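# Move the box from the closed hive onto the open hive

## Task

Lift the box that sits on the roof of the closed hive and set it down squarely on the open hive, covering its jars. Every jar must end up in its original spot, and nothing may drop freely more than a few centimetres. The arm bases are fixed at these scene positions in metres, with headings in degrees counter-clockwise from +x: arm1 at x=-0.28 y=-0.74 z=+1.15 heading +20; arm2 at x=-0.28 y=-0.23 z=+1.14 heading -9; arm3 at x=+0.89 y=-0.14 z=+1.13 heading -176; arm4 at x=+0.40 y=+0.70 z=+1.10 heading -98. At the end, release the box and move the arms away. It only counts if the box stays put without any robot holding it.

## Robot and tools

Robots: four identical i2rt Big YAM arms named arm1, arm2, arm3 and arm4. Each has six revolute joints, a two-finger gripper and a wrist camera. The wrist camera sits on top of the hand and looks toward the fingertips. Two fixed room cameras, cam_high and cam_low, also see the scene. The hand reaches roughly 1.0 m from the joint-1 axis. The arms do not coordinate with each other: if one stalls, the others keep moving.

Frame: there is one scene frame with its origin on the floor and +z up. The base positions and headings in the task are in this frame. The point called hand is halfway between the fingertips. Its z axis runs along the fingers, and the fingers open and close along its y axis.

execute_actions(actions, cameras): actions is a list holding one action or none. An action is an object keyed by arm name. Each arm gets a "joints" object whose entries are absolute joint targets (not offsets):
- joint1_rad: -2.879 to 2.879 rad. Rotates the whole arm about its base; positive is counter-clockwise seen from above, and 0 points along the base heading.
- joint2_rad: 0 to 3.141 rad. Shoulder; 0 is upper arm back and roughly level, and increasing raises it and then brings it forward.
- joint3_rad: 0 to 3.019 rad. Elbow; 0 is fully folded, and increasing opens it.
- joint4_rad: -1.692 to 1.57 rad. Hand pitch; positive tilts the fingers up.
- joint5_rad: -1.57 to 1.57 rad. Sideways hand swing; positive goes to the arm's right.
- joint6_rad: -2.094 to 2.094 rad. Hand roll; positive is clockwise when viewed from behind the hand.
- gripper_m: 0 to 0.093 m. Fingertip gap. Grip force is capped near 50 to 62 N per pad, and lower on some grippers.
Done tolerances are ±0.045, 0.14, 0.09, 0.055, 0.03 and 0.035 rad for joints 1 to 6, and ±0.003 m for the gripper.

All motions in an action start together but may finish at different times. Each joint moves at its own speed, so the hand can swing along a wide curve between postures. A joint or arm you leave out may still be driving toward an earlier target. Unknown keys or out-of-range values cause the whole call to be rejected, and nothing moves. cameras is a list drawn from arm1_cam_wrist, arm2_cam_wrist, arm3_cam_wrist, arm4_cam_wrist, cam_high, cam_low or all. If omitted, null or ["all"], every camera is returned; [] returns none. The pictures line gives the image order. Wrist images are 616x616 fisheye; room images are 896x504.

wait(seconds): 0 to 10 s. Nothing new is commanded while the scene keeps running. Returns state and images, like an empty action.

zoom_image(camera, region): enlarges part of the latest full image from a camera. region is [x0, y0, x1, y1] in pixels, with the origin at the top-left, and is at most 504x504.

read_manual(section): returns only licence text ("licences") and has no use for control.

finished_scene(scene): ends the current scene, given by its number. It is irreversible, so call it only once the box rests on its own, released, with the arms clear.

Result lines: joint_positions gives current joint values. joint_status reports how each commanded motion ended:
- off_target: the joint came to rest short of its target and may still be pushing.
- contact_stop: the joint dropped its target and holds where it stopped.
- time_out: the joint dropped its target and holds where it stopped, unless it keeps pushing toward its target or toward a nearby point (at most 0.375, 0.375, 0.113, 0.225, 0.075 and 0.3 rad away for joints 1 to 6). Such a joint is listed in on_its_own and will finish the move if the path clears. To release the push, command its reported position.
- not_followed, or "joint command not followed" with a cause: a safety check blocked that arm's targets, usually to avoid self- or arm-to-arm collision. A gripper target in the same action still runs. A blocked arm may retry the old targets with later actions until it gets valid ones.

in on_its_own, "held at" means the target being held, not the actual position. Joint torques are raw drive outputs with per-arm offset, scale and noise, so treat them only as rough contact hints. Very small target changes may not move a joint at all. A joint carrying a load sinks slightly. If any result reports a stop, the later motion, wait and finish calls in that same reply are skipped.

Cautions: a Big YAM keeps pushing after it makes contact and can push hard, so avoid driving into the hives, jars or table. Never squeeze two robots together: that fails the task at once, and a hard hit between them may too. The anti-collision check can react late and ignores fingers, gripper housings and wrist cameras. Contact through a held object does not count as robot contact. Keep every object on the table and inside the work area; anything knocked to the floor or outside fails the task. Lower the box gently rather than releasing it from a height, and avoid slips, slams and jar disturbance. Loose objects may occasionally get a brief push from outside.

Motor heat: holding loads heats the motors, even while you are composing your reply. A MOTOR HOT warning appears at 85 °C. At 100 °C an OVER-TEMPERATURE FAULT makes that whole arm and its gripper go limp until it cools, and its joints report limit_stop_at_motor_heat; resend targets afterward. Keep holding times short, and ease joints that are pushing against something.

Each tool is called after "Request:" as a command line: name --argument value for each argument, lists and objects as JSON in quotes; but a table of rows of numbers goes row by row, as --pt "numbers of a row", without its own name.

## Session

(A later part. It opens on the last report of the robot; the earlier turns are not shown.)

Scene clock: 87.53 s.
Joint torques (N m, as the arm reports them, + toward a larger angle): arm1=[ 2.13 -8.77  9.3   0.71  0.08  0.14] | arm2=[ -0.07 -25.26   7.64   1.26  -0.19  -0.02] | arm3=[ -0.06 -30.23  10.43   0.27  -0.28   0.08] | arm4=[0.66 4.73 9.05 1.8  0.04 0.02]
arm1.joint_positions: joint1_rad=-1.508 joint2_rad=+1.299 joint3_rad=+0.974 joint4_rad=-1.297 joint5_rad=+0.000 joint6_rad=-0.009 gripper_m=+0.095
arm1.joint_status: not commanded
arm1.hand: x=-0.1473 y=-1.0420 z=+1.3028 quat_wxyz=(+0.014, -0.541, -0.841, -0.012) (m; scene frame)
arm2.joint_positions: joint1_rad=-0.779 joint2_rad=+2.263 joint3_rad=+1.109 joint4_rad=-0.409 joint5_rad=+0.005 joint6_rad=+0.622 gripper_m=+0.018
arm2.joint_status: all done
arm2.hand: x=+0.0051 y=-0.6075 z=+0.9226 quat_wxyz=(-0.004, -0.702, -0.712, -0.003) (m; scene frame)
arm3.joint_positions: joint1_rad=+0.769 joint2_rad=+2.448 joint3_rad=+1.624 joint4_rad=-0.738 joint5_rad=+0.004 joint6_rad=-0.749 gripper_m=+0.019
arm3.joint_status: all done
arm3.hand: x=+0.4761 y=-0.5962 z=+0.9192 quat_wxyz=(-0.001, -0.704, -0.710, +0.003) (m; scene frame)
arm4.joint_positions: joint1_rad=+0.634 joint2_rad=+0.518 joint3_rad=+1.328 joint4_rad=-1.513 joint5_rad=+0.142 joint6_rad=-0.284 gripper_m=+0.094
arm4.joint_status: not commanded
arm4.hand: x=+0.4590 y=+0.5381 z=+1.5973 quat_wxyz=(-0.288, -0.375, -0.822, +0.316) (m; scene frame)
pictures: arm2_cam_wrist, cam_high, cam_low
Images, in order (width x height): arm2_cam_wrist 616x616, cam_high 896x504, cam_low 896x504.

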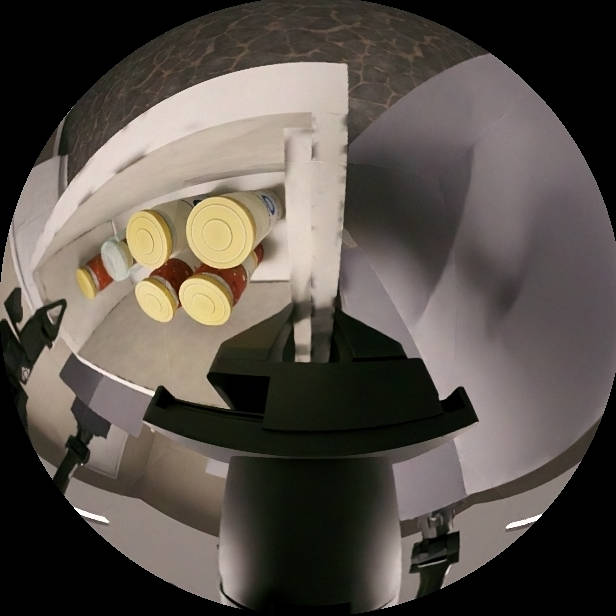

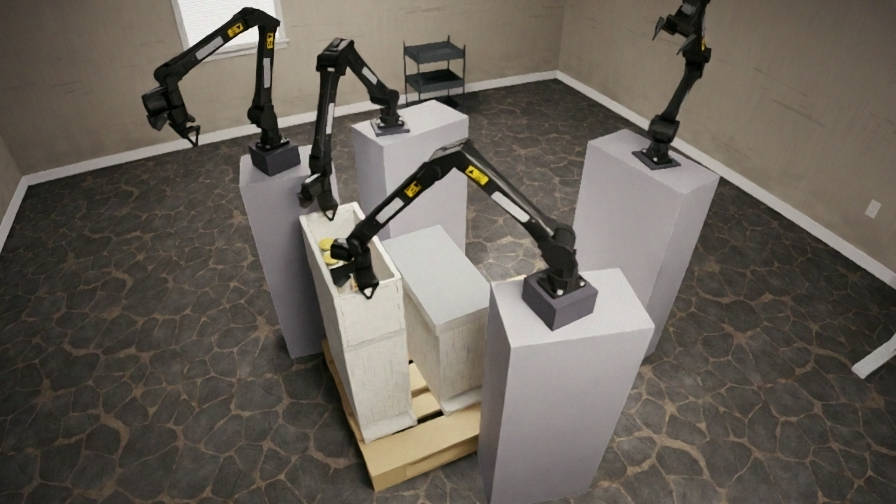

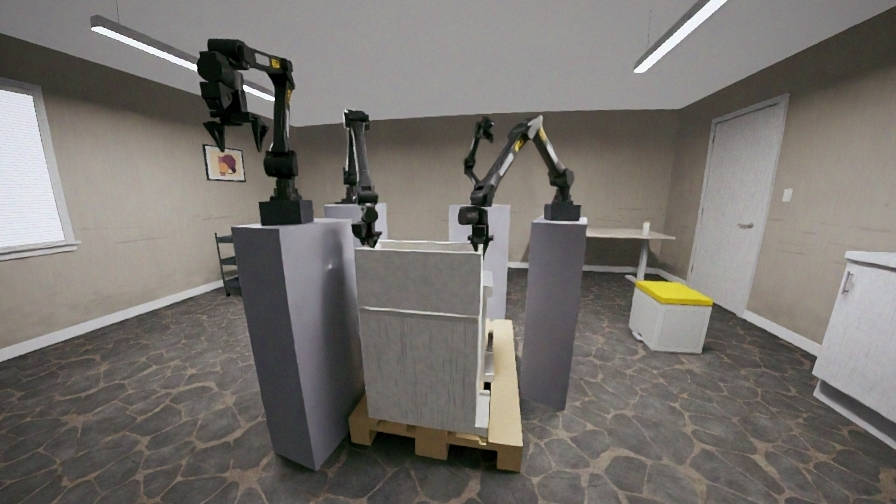

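Request:
execute_actions --actions '[{"arm2":{"joints":{"joint2_rad":2.22,"joint3_rad":1.13,"joint4_rad":-0.385}},"arm3":{"joints":{"joint2_rad":2.39,"joint3_rad":1.685,"joint4_rad":-0.725}}}]' --cameras '["cam_low","cam_high"]'

Request:
zoom_image --camera "cam_high" --region '[290,240,430,380]'

Request:
zoom_image --camera "cam_low" --region '[340,220,500,360]'

Scene clock: 90.97 s.
Joint torques (N m, as the arm reports them, + toward a larger angle): arm1=[ 2.1  -8.74  9.29  0.72  0.08  0.14] | arm2=[ -0.18 -24.07   4.74   0.65   0.05  -0.09] | arm3=[  0.44 -29.15   8.77   0.11  -0.55   0.04] | arm4=[0.64 4.67 9.03 1.84 0.05 0.02]
arm1.joint_positions: joint1_rad=-1.508 joint2_rad=+1.299 joint3_rad=+0.974 joint4_rad=-1.297 joint5_rad=+0.000 joint6_rad=-0.009 gripper_m=+0.095
arm1.joint_status: not commanded
arm1.hand: x=-0.1473 y=-1.0420 z=+1.3028 quat_wxyz=(+0.014, -0.541, -0.841, -0.012) (m; scene frame)
arm2.joint_positions: joint1_rad=-0.776 joint2_rad=+2.286 joint3_rad=+1.109 joint4_rad=-0.392 joint5_rad=+0.000 joint6_rad=+0.627 gripper_m=+0.018
arm2.joint_status: all done
arm2.hand: x=+0.0047 y=-0.6025 z=+0.9120 quat_wxyz=(-0.001, -0.703, -0.711, -0.007) (m; scene frame)
arm3.joint_positions: joint1_rad=+0.768 joint2_rad=+2.467 joint3_rad=+1.624 joint4_rad=-0.725 joint5_rad=+0.010 joint6_rad=-0.749 gripper_m=+0.019
arm3.joint_status: all done
arm3.hand: x=+0.4769 y=-0.5927 z=+0.9081 quat_wxyz=(+0.003, -0.704, -0.710, +0.000) (m; scene frame)
arm4.joint_positions: joint1_rad=+0.634 joint2_rad=+0.518 joint3_rad=+1.328 joint4_rad=-1.513 joint5_rad=+0.142 joint6_rad=-0.284 gripper_m=+0.094
arm4.joint_status: not commanded
arm4.hand: x=+0.4590 y=+0.5381 z=+1.5973 quat_wxyz=(-0.288, -0.375, -0.822, +0.316) (m; scene frame)
pictures: cam_high, cam_low
Images, in order (width x height): cam_high 896x504, cam_low 896x504.

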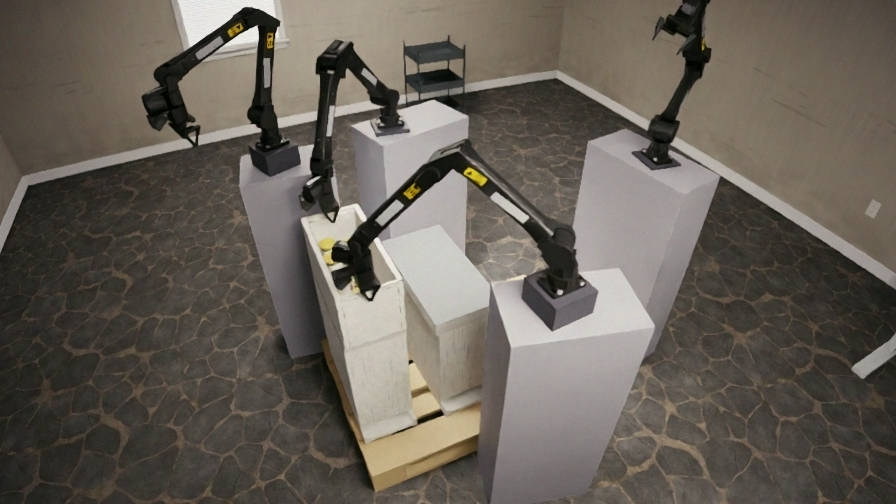

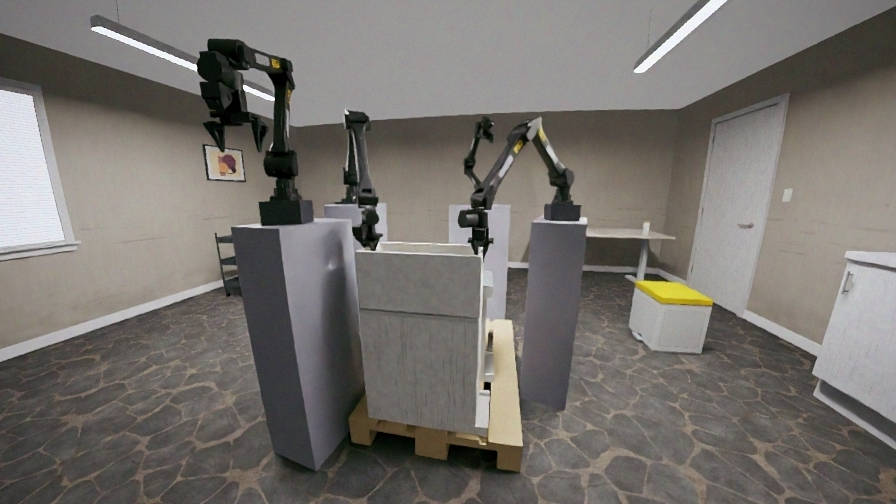

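Region (290, 240, 430, 380) of cam_high's 896x504 image, scaled by 3.600, with more detail than that image has.

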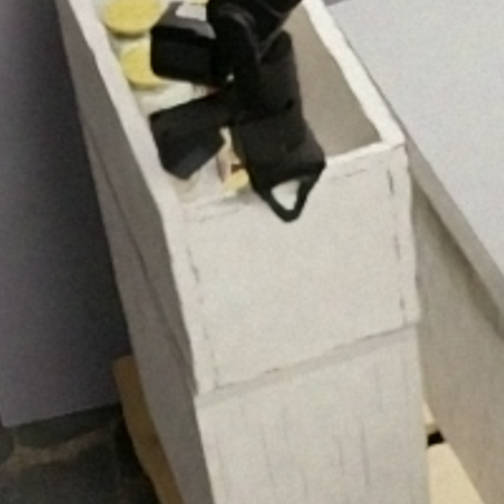

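Region (340, 220, 500, 360) of cam_low's 896x504 image, scaled by 3.150, with more detail than that image has; it fills the top 441 rows of this view, and the rest is white.

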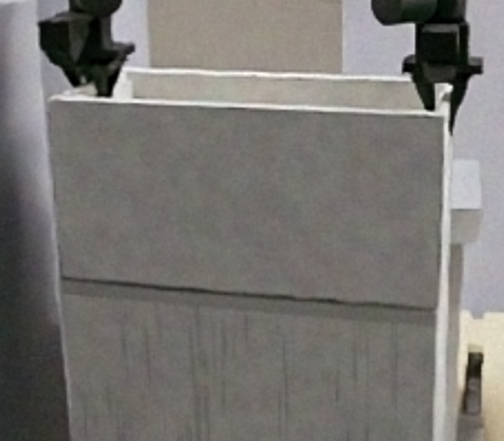

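Seated and aligned. Unload, release, retreat.

Request:
execute_actions --actions '[{"arm2":{"joints":{"joint2_rad":2.275,"joint3_rad":1.115}},"arm3":{"joints":{"joint2_rad":2.455,"joint3_rad":1.635}}}]' --cameras '[]'

Request:
execute_actions --actions '[{"arm2":{"joints":{"gripper_m":0.07}},"arm3":{"joints":{"gripper_m":0.07}}}]' --cameras '[]'

Request:
execute_actions --actions '[{"arm2":{"joints":{"joint2_rad":1.5,"joint4_rad":-1.18}},"arm3":{"joints":{"joint2_rad":1.8,"joint4_rad":-1.39}}}]' --cameras '["arm2_cam_wrist","arm3_cam_wrist","cam_low","cam_high"]'

Scene clock: 94.80 s.
Joint torques (N m, as the arm reports them, + toward a larger angle): arm1=[ 2.18 -8.79  9.28  0.72  0.08  0.14] | arm2=[ -0.44 -21.26   3.51   0.47   0.09  -0.1 ] | arm3=[  0.24 -24.71   5.56  -0.01  -0.57   0.04] | arm4=[0.62 4.69 9.03 1.84 0.05 0.02]
arm1.joint_positions: joint1_rad=-1.508 joint2_rad=+1.299 joint3_rad=+0.974 joint4_rad=-1.297 joint5_rad=+0.000 joint6_rad=-0.009 gripper_m=+0.095
arm1.joint_status: not commanded
arm1.hand: x=-0.1473 y=-1.0420 z=+1.3028 quat_wxyz=(+0.014, -0.541, -0.841, -0.012) (m; scene frame)
arm2.joint_positions: joint1_rad=-0.775 joint2_rad=+2.299 joint3_rad=+1.109 joint4_rad=-0.386 joint5_rad=-0.002 joint6_rad=+0.628 gripper_m=+0.018
arm2.joint_status: all done
arm2.hand: x=+0.0034 y=-0.5998 z=+0.9065 quat_wxyz=(+0.002, -0.703, -0.711, -0.008) (m; scene frame)
arm3.joint_positions: joint1_rad=+0.767 joint2_rad=+2.474 joint3_rad=+1.624 joint4_rad=-0.720 joint5_rad=+0.011 joint6_rad=-0.749 gripper_m=+0.019
arm3.joint_status: all done
arm3.hand: x=+0.4776 y=-0.5912 z=+0.9036 quat_wxyz=(+0.003, -0.704, -0.710, -0.001) (m; scene frame)
arm4.joint_positions: joint1_rad=+0.634 joint2_rad=+0.518 joint3_rad=+1.328 joint4_rad=-1.513 joint5_rad=+0.142 joint6_rad=-0.284 gripper_m=+0.094
arm4.joint_status: not commanded
arm4.hand: x=+0.4590 y=+0.5381 z=+1.5973 quat_wxyz=(-0.288, -0.375, -0.822, +0.316) (m; scene frame)
pictures: none
No camera images: the call's "cameras" was empty. Leave "cameras" out to get every camera's image.

Scene clock: 95.50 s.
Joint torques (N m, as the arm reports them, + toward a larger angle): arm1=[ 2.21 -8.82  9.29  0.73  0.08  0.14] | arm2=[ -0.5  -19.77   3.8    0.52   0.07  -0.07] | arm3=[  0.13 -24.48   5.52  -0.02  -0.28   0.04] | arm4=[0.65 4.65 9.03 1.84 0.04 0.03]
arm1.joint_positions: joint1_rad=-1.508 joint2_rad=+1.299 joint3_rad=+0.974 joint4_rad=-1.297 joint5_rad=+0.000 joint6_rad=-0.009 gripper_m=+0.095
arm1.joint_status: not commanded
arm1.hand: x=-0.1473 y=-1.0420 z=+1.3028 quat_wxyz=(+0.014, -0.541, -0.841, -0.012) (m; scene frame)
arm2.joint_positions: joint1_rad=-0.775 joint2_rad=+2.277 joint3_rad=+1.109 joint4_rad=-0.386 joint5_rad=-0.002 joint6_rad=+0.626 gripper_m=+0.070
arm2.joint_status: all done
arm2.hand: x=+0.0079 y=-0.6061 z=+0.9162 quat_wxyz=(-0.008, -0.702, -0.712, -0.006) (m; scene frame)
arm3.joint_positions: joint1_rad=+0.768 joint2_rad=+2.470 joint3_rad=+1.624 joint4_rad=-0.720 joint5_rad=+0.003 joint6_rad=-0.749 gripper_m=+0.070
arm3.joint_status: all done
arm3.hand: x=+0.4777 y=-0.5934 z=+0.9060 quat_wxyz=(-0.001, -0.704, -0.710, +0.001) (m; scene frame)
arm4.joint_positions: joint1_rad=+0.634 joint2_rad=+0.518 joint3_rad=+1.328 joint4_rad=-1.513 joint5_rad=+0.142 joint6_rad=-0.284 gripper_m=+0.094
arm4.joint_status: not commanded
arm4.hand: x=+0.4590 y=+0.5381 z=+1.5973 quat_wxyz=(-0.288, -0.375, -0.822, +0.316) (m; scene frame)
pictures: none
No camera images: the call's "cameras" was empty. Leave "cameras" out to get every camera's image.

Scene clock: 97.23 s.
Joint torques (N m, as the arm reports them, + toward a larger angle): arm1=[ 2.14 -8.83  9.33  0.73  0.07  0.14] | arm2=[ -0.78 -11.95   7.87  -0.05   0.07  -0.07] | arm3=[  0.41 -18.2    8.01  -0.33  -0.27   0.03] | arm4=[0.65 4.64 9.03 1.84 0.05 0.02]
arm1.joint_positions: joint1_rad=-1.508 joint2_rad=+1.299 joint3_rad=+0.974 joint4_rad=-1.297 joint5_rad=+0.000 joint6_rad=-0.009 gripper_m=+0.095
arm1.joint_status: not commanded
arm1.hand: x=-0.1473 y=-1.0420 z=+1.3028 quat_wxyz=(+0.014, -0.541, -0.841, -0.012) (m; scene frame)
arm2.joint_positions: joint1_rad=-0.775 joint2_rad=+1.482 joint3_rad=+1.109 joint4_rad=-1.164 joint5_rad=-0.002 joint6_rad=+0.626 gripper_m=+0.070
arm2.joint_status: all done
arm2.hand: x=-0.0269 y=-0.5667 z=+1.2677 quat_wxyz=(-0.017, -0.702, -0.712, -0.005) (m; scene frame)
arm3.joint_positions: joint1_rad=+0.768 joint2_rad=+1.798 joint3_rad=+1.626 joint4_rad=-1.377 joint5_rad=+0.003 joint6_rad=-0.749 gripper_m=+0.070
arm3.joint_status: all done
arm3.hand: x=+0.5156 y=-0.5491 z=+1.2981 quat_wxyz=(-0.001, -0.704, -0.710, +0.009) (m; scene frame)
arm4.joint_positions: joint1_rad=+0.634 joint2_rad=+0.518 joint3_rad=+1.328 joint4_rad=-1.513 joint5_rad=+0.142 joint6_rad=-0.284 gripper_m=+0.094
arm4.joint_status: not commanded
arm4.hand: x=+0.4590 y=+0.5381 z=+1.5973 quat_wxyz=(-0.288, -0.375, -0.822, +0.316) (m; scene frame)
pictures: arm2_cam_wrist, arm3_cam_wrist, cam_high, cam_low
Images, in order (width x height): arm2_cam_wrist 616x616, arm3_cam_wrist 616x616, cam_high 896x504, cam_low 896x504.

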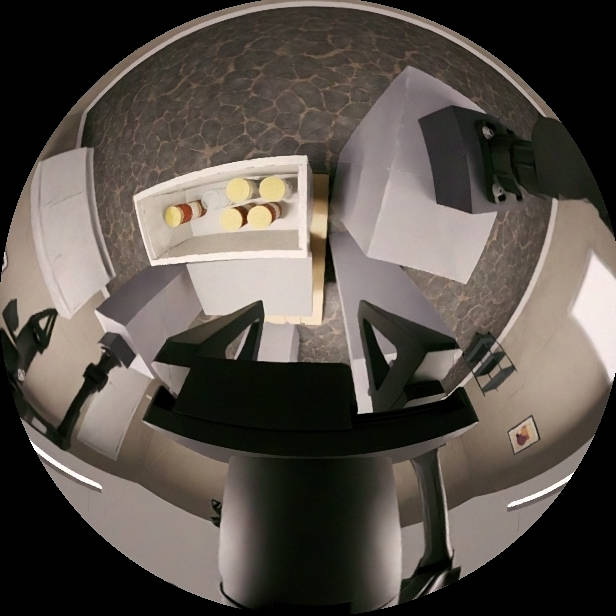

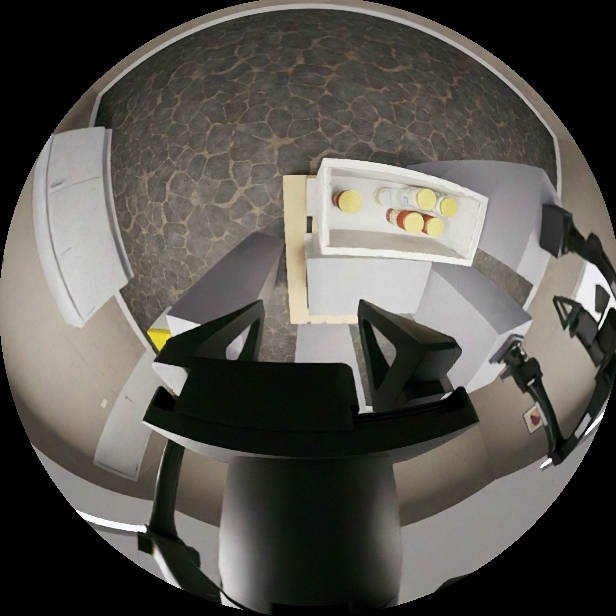

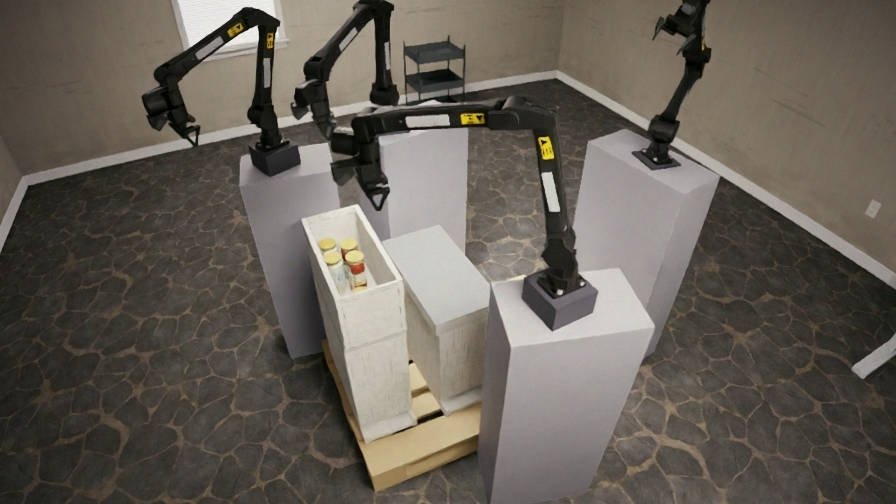

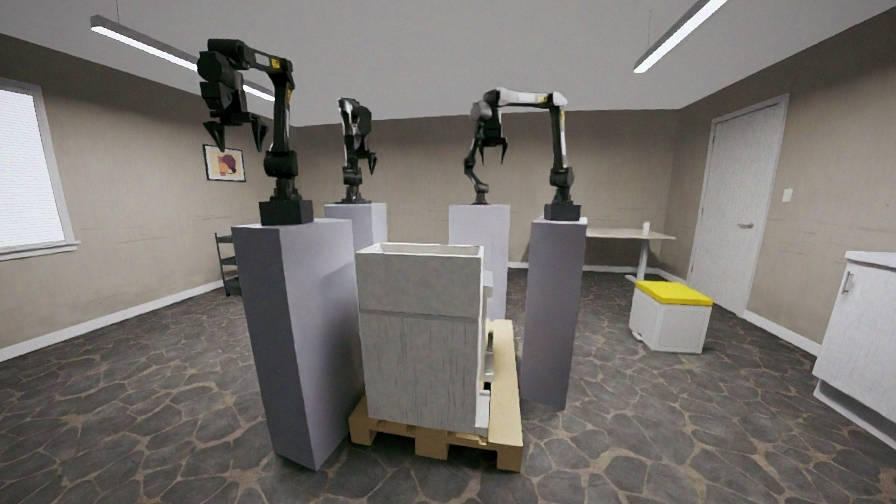

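Request:
finished_scene --scene 1

The scene is finished: the task was done.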